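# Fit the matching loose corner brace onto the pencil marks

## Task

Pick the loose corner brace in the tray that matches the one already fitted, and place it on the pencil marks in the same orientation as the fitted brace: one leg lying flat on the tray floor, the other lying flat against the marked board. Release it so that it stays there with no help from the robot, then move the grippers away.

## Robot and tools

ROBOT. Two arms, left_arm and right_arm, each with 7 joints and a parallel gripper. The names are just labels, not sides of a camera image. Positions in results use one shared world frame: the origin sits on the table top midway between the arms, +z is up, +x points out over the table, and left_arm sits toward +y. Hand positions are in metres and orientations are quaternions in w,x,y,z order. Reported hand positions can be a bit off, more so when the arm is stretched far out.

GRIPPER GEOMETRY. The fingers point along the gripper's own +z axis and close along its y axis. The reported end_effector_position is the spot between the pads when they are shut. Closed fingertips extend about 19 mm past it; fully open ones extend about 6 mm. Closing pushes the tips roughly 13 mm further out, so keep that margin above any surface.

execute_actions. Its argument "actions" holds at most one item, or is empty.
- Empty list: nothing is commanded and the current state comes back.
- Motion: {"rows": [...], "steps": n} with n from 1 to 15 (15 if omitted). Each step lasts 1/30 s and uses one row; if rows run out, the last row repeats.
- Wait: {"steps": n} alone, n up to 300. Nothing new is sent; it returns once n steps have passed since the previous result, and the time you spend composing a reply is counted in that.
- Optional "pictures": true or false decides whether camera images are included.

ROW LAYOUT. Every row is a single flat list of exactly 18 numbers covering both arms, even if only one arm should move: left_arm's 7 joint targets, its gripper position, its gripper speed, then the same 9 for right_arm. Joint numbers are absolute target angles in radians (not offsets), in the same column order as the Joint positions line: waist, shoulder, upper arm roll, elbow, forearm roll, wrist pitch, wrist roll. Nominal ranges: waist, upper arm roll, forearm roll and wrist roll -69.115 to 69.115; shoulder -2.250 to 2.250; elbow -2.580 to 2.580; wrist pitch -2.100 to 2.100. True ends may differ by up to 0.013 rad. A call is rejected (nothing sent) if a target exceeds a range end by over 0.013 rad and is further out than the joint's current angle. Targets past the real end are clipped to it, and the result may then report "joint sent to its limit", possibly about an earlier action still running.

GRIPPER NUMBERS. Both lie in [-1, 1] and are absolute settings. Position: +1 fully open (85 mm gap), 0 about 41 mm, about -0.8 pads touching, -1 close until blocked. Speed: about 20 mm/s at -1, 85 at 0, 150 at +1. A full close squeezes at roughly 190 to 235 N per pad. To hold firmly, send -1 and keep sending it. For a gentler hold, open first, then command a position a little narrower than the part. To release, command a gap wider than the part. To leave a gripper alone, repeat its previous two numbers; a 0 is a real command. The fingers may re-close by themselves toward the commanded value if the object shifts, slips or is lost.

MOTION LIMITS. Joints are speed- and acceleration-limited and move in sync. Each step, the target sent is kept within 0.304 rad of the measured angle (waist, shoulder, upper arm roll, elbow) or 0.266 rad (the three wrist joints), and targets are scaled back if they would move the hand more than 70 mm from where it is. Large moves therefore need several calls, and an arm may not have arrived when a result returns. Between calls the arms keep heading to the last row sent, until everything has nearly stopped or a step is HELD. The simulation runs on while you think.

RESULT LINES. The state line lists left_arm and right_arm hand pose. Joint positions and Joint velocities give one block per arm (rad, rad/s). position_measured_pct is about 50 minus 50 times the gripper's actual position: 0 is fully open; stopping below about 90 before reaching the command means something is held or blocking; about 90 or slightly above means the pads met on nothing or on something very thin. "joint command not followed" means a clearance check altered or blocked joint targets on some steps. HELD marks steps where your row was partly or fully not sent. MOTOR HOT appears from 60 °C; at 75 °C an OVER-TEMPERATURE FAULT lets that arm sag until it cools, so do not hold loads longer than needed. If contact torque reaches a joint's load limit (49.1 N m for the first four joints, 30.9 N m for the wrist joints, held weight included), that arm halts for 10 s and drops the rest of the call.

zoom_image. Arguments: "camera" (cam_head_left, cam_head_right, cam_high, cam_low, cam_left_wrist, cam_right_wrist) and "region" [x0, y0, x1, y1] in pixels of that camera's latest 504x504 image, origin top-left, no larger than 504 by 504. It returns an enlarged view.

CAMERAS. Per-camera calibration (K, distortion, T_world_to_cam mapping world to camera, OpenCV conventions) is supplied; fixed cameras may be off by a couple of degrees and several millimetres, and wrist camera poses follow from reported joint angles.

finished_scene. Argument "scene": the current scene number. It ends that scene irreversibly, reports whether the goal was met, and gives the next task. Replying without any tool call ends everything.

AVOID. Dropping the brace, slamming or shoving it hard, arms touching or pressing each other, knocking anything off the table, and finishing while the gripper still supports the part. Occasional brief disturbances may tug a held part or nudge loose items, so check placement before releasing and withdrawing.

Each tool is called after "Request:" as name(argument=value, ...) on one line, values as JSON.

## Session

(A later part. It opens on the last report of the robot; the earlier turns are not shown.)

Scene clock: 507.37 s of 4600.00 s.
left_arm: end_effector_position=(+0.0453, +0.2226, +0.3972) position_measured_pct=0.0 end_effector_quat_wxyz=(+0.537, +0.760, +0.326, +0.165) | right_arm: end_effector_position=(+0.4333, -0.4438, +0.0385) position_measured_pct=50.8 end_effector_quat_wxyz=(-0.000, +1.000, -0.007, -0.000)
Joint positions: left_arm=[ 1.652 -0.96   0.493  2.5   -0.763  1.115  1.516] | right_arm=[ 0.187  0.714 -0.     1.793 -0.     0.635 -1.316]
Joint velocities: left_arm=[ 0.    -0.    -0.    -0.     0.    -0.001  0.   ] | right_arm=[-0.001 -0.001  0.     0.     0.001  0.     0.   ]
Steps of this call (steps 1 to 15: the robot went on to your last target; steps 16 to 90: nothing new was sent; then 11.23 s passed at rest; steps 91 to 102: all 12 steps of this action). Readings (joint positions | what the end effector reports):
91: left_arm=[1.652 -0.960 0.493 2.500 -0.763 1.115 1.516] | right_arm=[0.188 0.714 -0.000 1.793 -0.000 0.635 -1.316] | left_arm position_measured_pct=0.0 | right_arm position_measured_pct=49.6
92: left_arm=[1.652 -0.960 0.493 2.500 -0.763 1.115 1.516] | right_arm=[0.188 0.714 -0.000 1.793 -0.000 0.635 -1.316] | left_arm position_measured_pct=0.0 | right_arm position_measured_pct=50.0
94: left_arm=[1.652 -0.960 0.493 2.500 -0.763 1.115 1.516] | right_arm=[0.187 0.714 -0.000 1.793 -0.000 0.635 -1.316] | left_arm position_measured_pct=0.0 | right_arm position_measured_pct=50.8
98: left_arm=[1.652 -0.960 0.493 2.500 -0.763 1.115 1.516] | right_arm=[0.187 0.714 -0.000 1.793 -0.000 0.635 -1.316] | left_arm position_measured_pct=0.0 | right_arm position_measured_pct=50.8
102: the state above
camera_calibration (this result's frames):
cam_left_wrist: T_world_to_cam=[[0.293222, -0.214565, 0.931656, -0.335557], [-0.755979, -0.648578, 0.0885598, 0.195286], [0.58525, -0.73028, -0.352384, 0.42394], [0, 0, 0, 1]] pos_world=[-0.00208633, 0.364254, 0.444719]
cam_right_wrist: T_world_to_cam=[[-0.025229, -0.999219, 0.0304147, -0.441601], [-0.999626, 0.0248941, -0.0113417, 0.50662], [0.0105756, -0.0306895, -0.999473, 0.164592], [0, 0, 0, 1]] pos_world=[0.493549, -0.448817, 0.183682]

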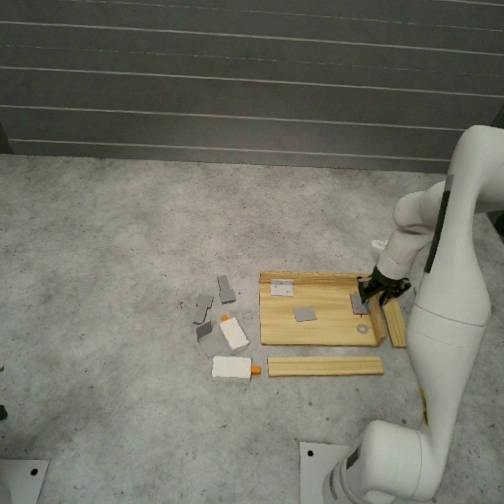

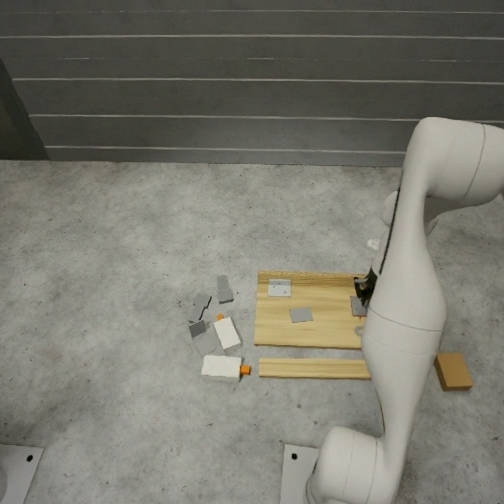

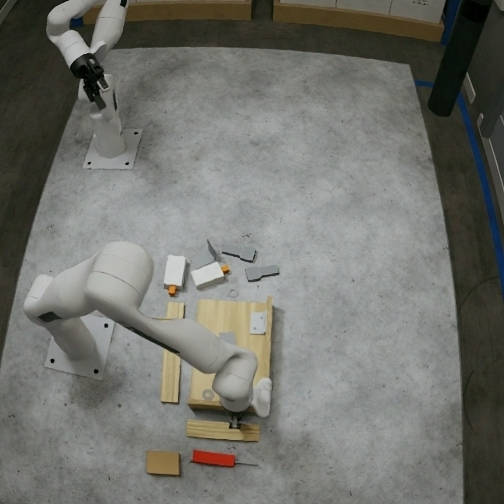

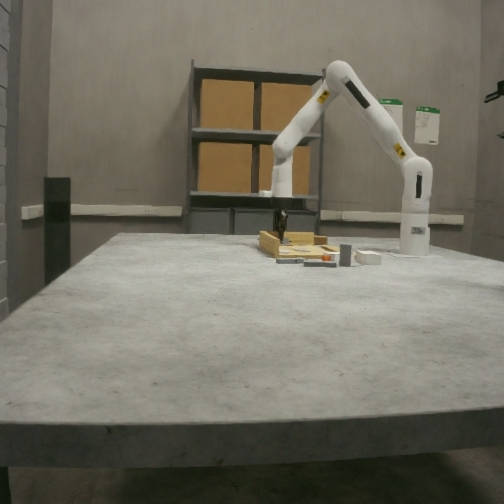

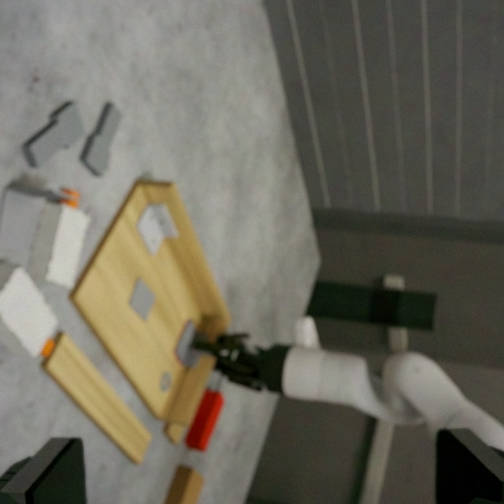

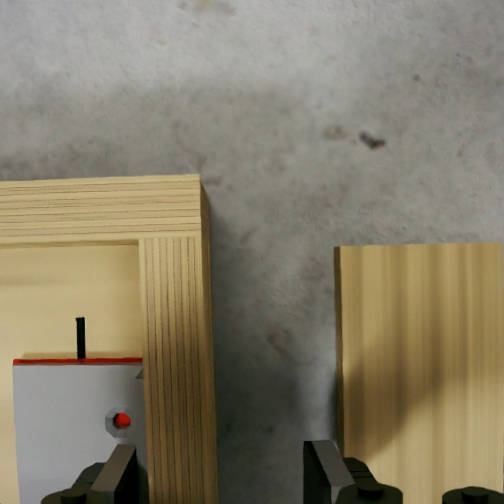

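Request:
execute_actions(actions=[{"rows": [[1.652,-0.96,0.493,2.5,-0.763,1.115,1.516,1,0, 0.1877,0.7138,0,1.7926,0,0.6352,-1.3162,0.25,-0.3]], "steps": 9}], pictures=false)

Request:
execute_actions(actions=[{"rows": [[1.652,-0.96,0.493,2.5,-0.763,1.115,1.516,1,0, 0.1877,0.6183,0,1.7565,0,0.7668,-1.3162,0.25,-0.3]], "steps": 10}], pictures=false)

Request:
execute_actions(actions=[{"rows": [[1.652,-0.96,0.493,2.5,-0.763,1.115,1.516,1,0, 0.1401,0.3324,0,1.8529,0,0.9563,-1.3639,0.25,-0.3]], "steps": 15}], pictures=false)

Request:
execute_actions(actions=[{"steps": 15}])

Request:
zoom_image(camera="cam_right_wrist", region=[150, 150, 330, 350])

Scene clock: 532.60 s of 4600.00 s.
left_arm: end_effector_position=(+0.0453, +0.2226, +0.3972) position_measured_pct=0.0 end_effector_quat_wxyz=(+0.537, +0.760, +0.326, +0.165) | right_arm: end_effector_position=(+0.4332, -0.4442, +0.0385) position_measured_pct=38.5 end_effector_quat_wxyz=(+0.000, +1.000, -0.008, +0.000)
Joint positions: left_arm=[ 1.652 -0.96   0.493  2.5   -0.763  1.115  1.516] | right_arm=[ 0.188  0.714  0.     1.793  0.     0.635 -1.316]
Joint velocities: left_arm=[ 0.     0.    -0.     0.001  0.     0.    -0.   ] | right_arm=[ 0.001 -0.001  0.    -0.002 -0.    -0.    -0.   ]
Steps of this call (steps 1 to 15: the robot went on to your last target; steps 16 to 90: nothing new was sent; then 21.93 s passed at rest; steps 91 to 99: all 9 steps of this action). Readings (joint positions | what the end effector reports):
91: left_arm=[1.652 -0.960 0.493 2.500 -0.763 1.115 1.516] | right_arm=[0.187 0.714 -0.000 1.793 -0.000 0.635 -1.316] | left_arm position_measured_pct=0.0 | right_arm position_measured_pct=50.8
92: left_arm=[1.652 -0.960 0.493 2.500 -0.763 1.115 1.516] | right_arm=[0.187 0.714 -0.000 1.793 -0.000 0.635 -1.316] | left_arm position_measured_pct=0.0 | right_arm position_measured_pct=50.8
94: left_arm=[1.652 -0.960 0.493 2.500 -0.763 1.115 1.516] | right_arm=[0.188 0.714 -0.000 1.793 0.000 0.635 -1.316] | left_arm position_measured_pct=0.0 | right_arm position_measured_pct=47.6
98: left_arm=[1.652 -0.960 0.493 2.500 -0.763 1.115 1.516] | right_arm=[0.188 0.714 0.000 1.793 0.000 0.635 -1.316] | left_arm position_measured_pct=0.0 | right_arm position_measured_pct=39.7
99: the state above

Scene clock: 532.93 s of 4600.00 s.
left_arm: end_effector_position=(+0.0453, +0.2226, +0.3972) position_measured_pct=0.0 end_effector_quat_wxyz=(+0.537, +0.760, +0.326, +0.165) | right_arm: end_effector_position=(+0.4330, -0.4442, +0.0878) position_measured_pct=37.7 end_effector_quat_wxyz=(-0.000, +1.000, -0.008, -0.001)
Joint positions: left_arm=[ 1.652 -0.96   0.493  2.5   -0.763  1.115  1.516] | right_arm=[ 0.188  0.623  0.     1.757  0.     0.764 -1.316]
Joint velocities: left_arm=[-0.    -0.    -0.     0.001  0.     0.    -0.   ] | right_arm=[ 0.    -0.029 -0.    -0.004 -0.     0.047 -0.   ]
Steps of this call (steps 1 to 10: all 10 steps of this action). Readings (joint positions | what the end effector reports):
1: left_arm=[1.652 -0.960 0.493 2.500 -0.763 1.115 1.516] | right_arm=[0.188 0.713 -0.000 1.792 0.000 0.636 -1.316] | left_arm position_measured_pct=0.0 | right_arm position_measured_pct=38.1
2: left_arm=[1.652 -0.960 0.493 2.500 -0.763 1.115 1.516] | right_arm=[0.188 0.707 -0.000 1.791 0.000 0.642 -1.316] | left_arm position_measured_pct=0.0 | right_arm position_measured_pct=38.1
4: left_arm=[1.652 -0.960 0.493 2.500 -0.763 1.115 1.516] | right_arm=[0.188 0.680 -0.000 1.782 -0.000 0.677 -1.316] | left_arm position_measured_pct=0.0 | right_arm position_measured_pct=37.7
8: left_arm=[1.652 -0.960 0.493 2.500 -0.763 1.115 1.516] | right_arm=[0.188 0.628 0.000 1.759 0.000 0.755 -1.316] | left_arm position_measured_pct=0.0 | right_arm position_measured_pct=37.7
10: the state above

Scene clock: 533.43 s of 4600.00 s.
left_arm: end_effector_position=(+0.0453, +0.2226, +0.3972) position_measured_pct=0.0 end_effector_quat_wxyz=(+0.537, +0.760, +0.326, +0.165) | right_arm: end_effector_position=(+0.3751, -0.4093, +0.1860) position_measured_pct=37.7 end_effector_quat_wxyz=(-0.001, +1.000, -0.008, -0.002)
Joint positions: left_arm=[ 1.652 -0.96   0.493  2.5   -0.763  1.115  1.516] | right_arm=[ 0.142  0.345 -0.     1.85  -0.     0.952 -1.363]
Joint velocities: left_arm=[-0.001 -0.    -0.     0.     0.    -0.    -0.   ] | right_arm=[-0.025 -0.158 -0.     0.064 -0.     0.125 -0.031]
Steps of this call (steps 1 to 15: all 15 steps of this action). Readings (joint positions | what the end effector reports):
1: left_arm=[1.652 -0.960 0.493 2.500 -0.763 1.115 1.516] | right_arm=[0.188 0.621 0.000 1.757 0.000 0.766 -1.316] | left_arm position_measured_pct=0.0 | right_arm position_measured_pct=37.7
2: left_arm=[1.652 -0.960 0.493 2.500 -0.763 1.115 1.516] | right_arm=[0.187 0.614 0.000 1.759 0.000 0.769 -1.317] | left_arm position_measured_pct=0.0 | right_arm position_measured_pct=37.7
4: left_arm=[1.652 -0.960 0.493 2.500 -0.763 1.115 1.516] | right_arm=[0.182 0.584 0.000 1.769 0.000 0.787 -1.321] | left_arm position_measured_pct=0.0 | right_arm position_measured_pct=37.7
8: left_arm=[1.652 -0.960 0.493 2.500 -0.763 1.115 1.516] | right_arm=[0.164 0.475 0.000 1.804 -0.000 0.859 -1.339] | left_arm position_measured_pct=0.0 | right_arm position_measured_pct=37.7
15: the state above

Scene clock: 533.93 s of 4600.00 s.
left_arm: end_effector_position=(+0.0453, +0.2226, +0.3972) position_measured_pct=0.0 end_effector_quat_wxyz=(+0.537, +0.760, +0.326, +0.165) | right_arm: end_effector_position=(+0.3735, -0.4082, +0.1899) position_measured_pct=37.7 end_effector_quat_wxyz=(-0.000, +1.000, -0.008, -0.000)
Joint positions: left_arm=[ 1.652 -0.96   0.493  2.5   -0.763  1.115  1.516] | right_arm=[ 0.14   0.333 -0.     1.853 -0.     0.956 -1.364]
Joint velocities: left_arm=[-0.001  0.    -0.     0.001 -0.     0.     0.   ] | right_arm=[-0.    -0.002 -0.     0.    -0.     0.001 -0.001]
Steps of this call (steps 1 to 15: the robot went on to your last target). Readings (joint positions | what the end effector reports):
1: left_arm=[1.652 -0.960 0.493 2.500 -0.763 1.115 1.516] | right_arm=[0.142 0.341 -0.000 1.851 -0.000 0.955 -1.363] | left_arm position_measured_pct=0.0 | right_arm position_measured_pct=37.7
2: left_arm=[1.652 -0.960 0.493 2.500 -0.763 1.115 1.516] | right_arm=[0.141 0.339 -0.000 1.852 -0.000 0.956 -1.364] | left_arm position_measured_pct=0.0 | right_arm position_measured_pct=37.7
4: left_arm=[1.652 -0.960 0.493 2.500 -0.763 1.115 1.516] | right_arm=[0.141 0.336 -0.000 1.853 -0.000 0.956 -1.364] | left_arm position_measured_pct=0.0 | right_arm position_measured_pct=37.7
8: left_arm=[1.652 -0.960 0.493 2.500 -0.763 1.115 1.516] | right_arm=[0.140 0.334 -0.000 1.853 -0.000 0.956 -1.364] | left_arm position_measured_pct=0.0 | right_arm position_measured_pct=37.7
15: the state above
camera_calibration (this result's frames):
cam_left_wrist: T_world_to_cam=[[0.293222, -0.214566, 0.931656, -0.335557], [-0.755979, -0.648578, 0.0885594, 0.195286], [0.58525, -0.730279, -0.352384, 0.42394], [0, 0, 0, 1]] pos_world=[-0.0020863, 0.364254, 0.444719]
cam_right_wrist: T_world_to_cam=[[-0.0257941, -0.999194, 0.0307628, -0.411965], [-0.999613, 0.0254589, -0.0112375, 0.447943], [0.0104452, -0.0310407, -0.999464, 0.317547], [0, 0, 0, 1]] pos_world=[0.433827, -0.41318, 0.335083]

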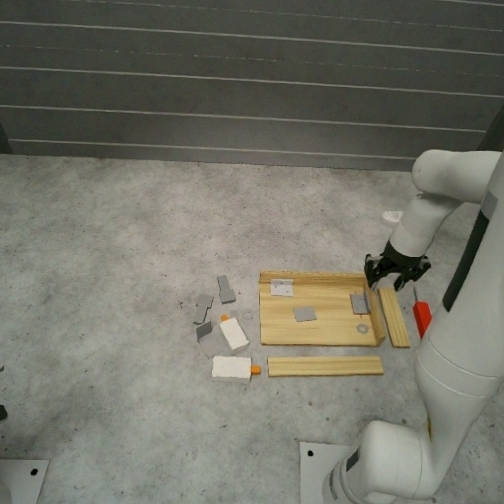

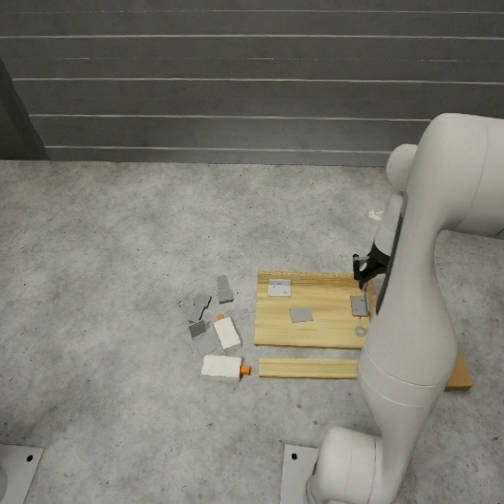

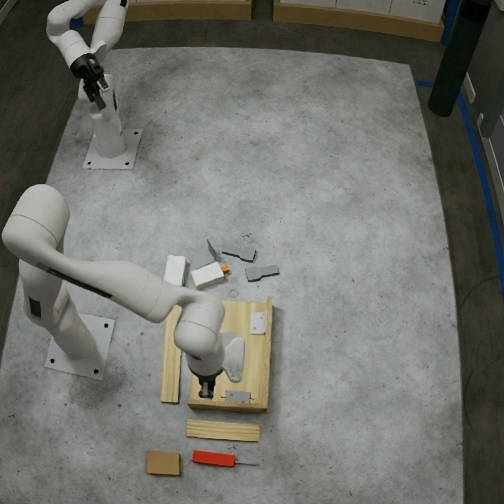

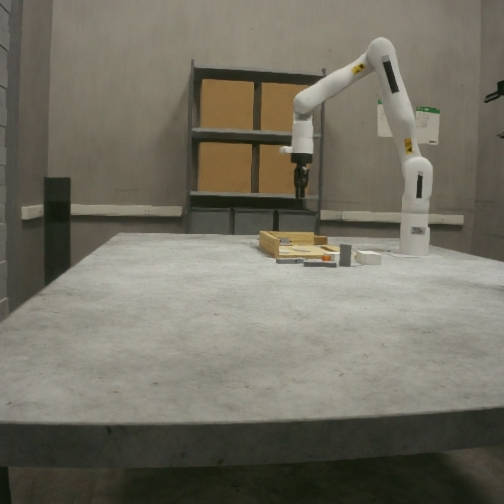

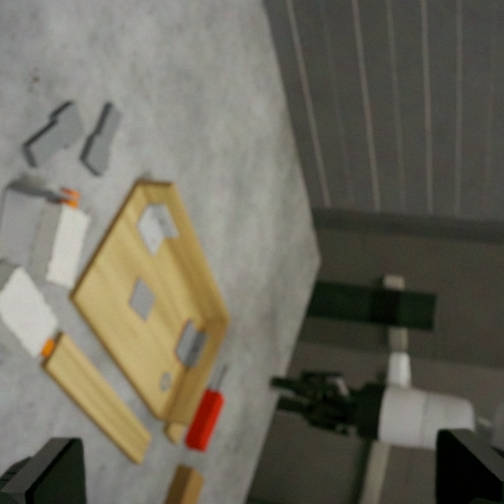

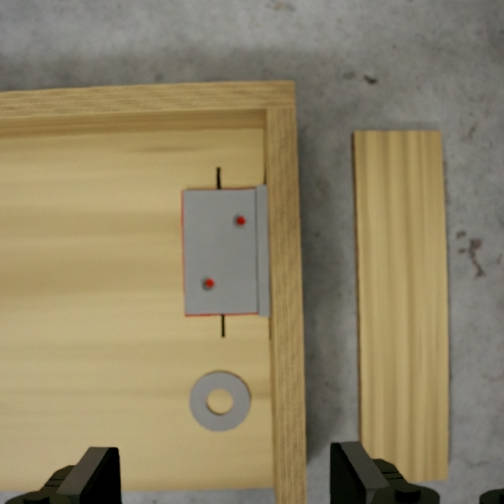

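Region (150, 150, 330, 350) of cam_right_wrist's 504x504 image, scaled by 2.520; it fills the left 454 columns of this view, and the rest is white.

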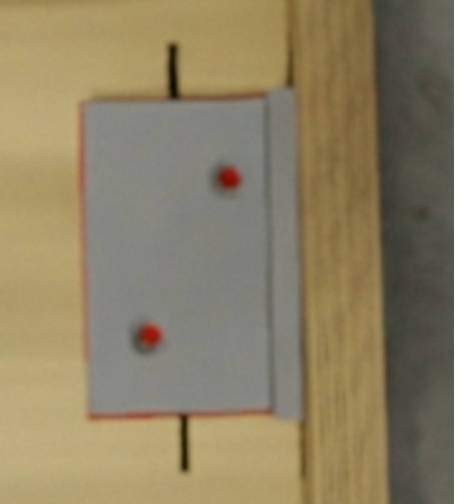

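Request:
execute_actions(actions=[])

Scene clock: 546.87 s of 4600.00 s.
left_arm: end_effector_position=(+0.0453, +0.2226, +0.3972) position_measured_pct=0.0 end_effector_quat_wxyz=(+0.537, +0.760, +0.326, +0.165) | right_arm: end_effector_position=(+0.3736, -0.4082, +0.1900) position_measured_pct=37.7 end_effector_quat_wxyz=(-0.000, +1.000, -0.008, -0.000)
Joint positions: left_arm=[ 1.652 -0.96   0.493  2.5   -0.763  1.115  1.516] | right_arm=[ 0.14   0.332  0.     1.853 -0.     0.956 -1.364]
Joint velocities: left_arm=[ 0.001 -0.001  0.     0.    -0.     0.     0.   ] | right_arm=[-0.001 -0.002  0.    -0.001 -0.     0.    -0.   ]
Steps of this call (steps 1 to 15: the robot went on to your last target; steps 16 to 90: nothing new was sent; then 9.93 s passed at rest). Readings (joint positions | what the end effector reports):
1: left_arm=[1.652 -0.960 0.493 2.500 -0.763 1.115 1.516] | right_arm=[0.140 0.332 -0.000 1.853 -0.000 0.956 -1.364] | left_arm position_measured_pct=0.0 | right_arm position_measured_pct=37.7
2: left_arm=[1.652 -0.960 0.493 2.500 -0.763 1.115 1.516] | right_arm=[0.140 0.332 -0.000 1.853 -0.000 0.956 -1.364] | left_arm position_measured_pct=0.0 | right_arm position_measured_pct=37.7
4: left_arm=[1.652 -0.960 0.493 2.500 -0.763 1.115 1.516] | right_arm=[0.140 0.332 -0.000 1.853 -0.000 0.956 -1.364] | left_arm position_measured_pct=0.0 | right_arm position_measured_pct=37.7
8: left_arm=[1.652 -0.960 0.493 2.500 -0.763 1.115 1.516] | right_arm=[0.140 0.332 -0.000 1.853 -0.000 0.956 -1.364] | left_arm position_measured_pct=0.0 | right_arm position_measured_pct=37.7
90: the state above
All arms were judged still, so your last target was given up. Only a new action makes them travel on or press farther. Fingers that are still opening or closing keep moving.
camera_calibration (this result's frames):
cam_left_wrist: T_world_to_cam=[[0.293222, -0.214565, 0.931656, -0.335557], [-0.755979, -0.648578, 0.0885595, 0.195286], [0.58525, -0.730279, -0.352384, 0.42394], [0, 0, 0, 1]] pos_world=[-0.00208633, 0.364254, 0.444719]
cam_right_wrist: T_world_to_cam=[[-0.0257698, -0.999194, 0.0307861, -0.411971], [-0.999612, 0.0254309, -0.0113501, 0.447963], [0.0105581, -0.0310667, -0.999462, 0.317541], [0, 0, 0, 1]] pos_world=[0.43382, -0.413166, 0.335137]

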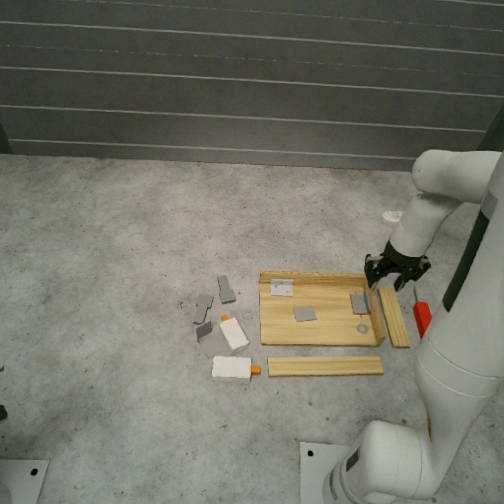

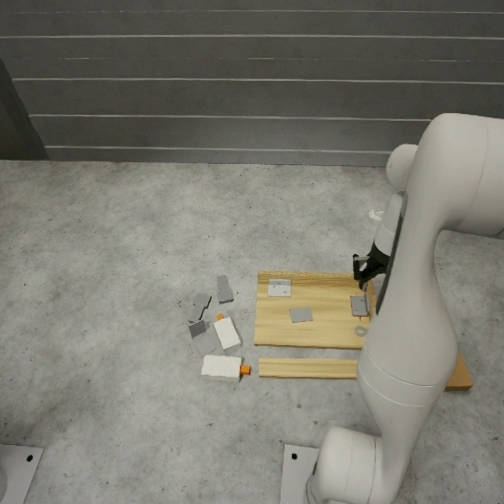

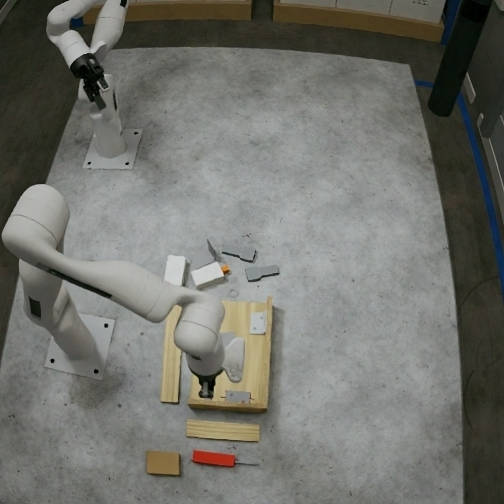

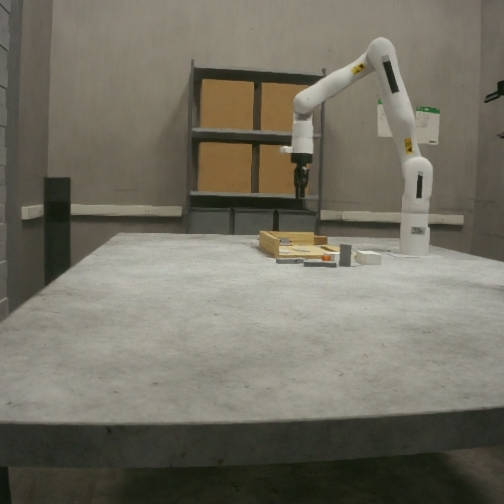

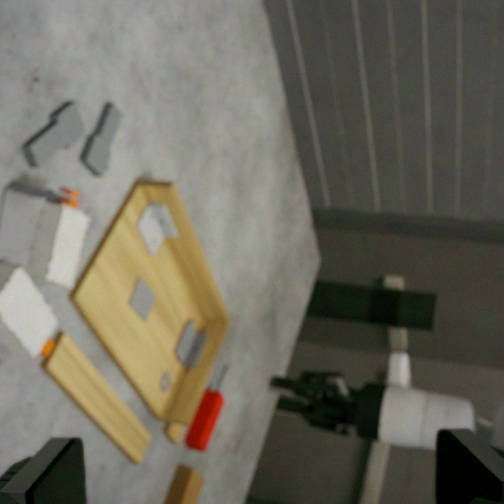

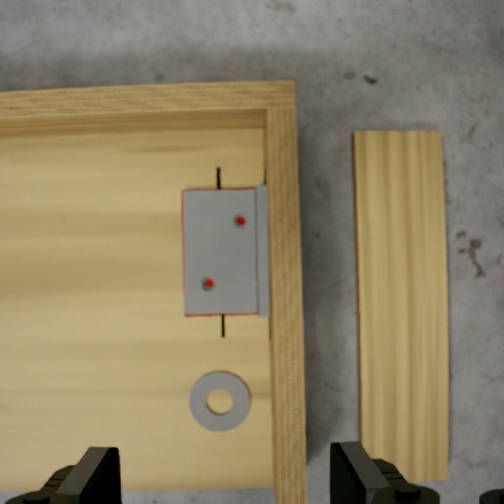

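The final check shows the brace undisturbed. It sits on the pencil marks, flush against the marked board, with both red dots visible through its holes. The arm is clear, so I'm ending the scene.

Request:
finished_scene(scene=2)

The scene is finished: the task was done.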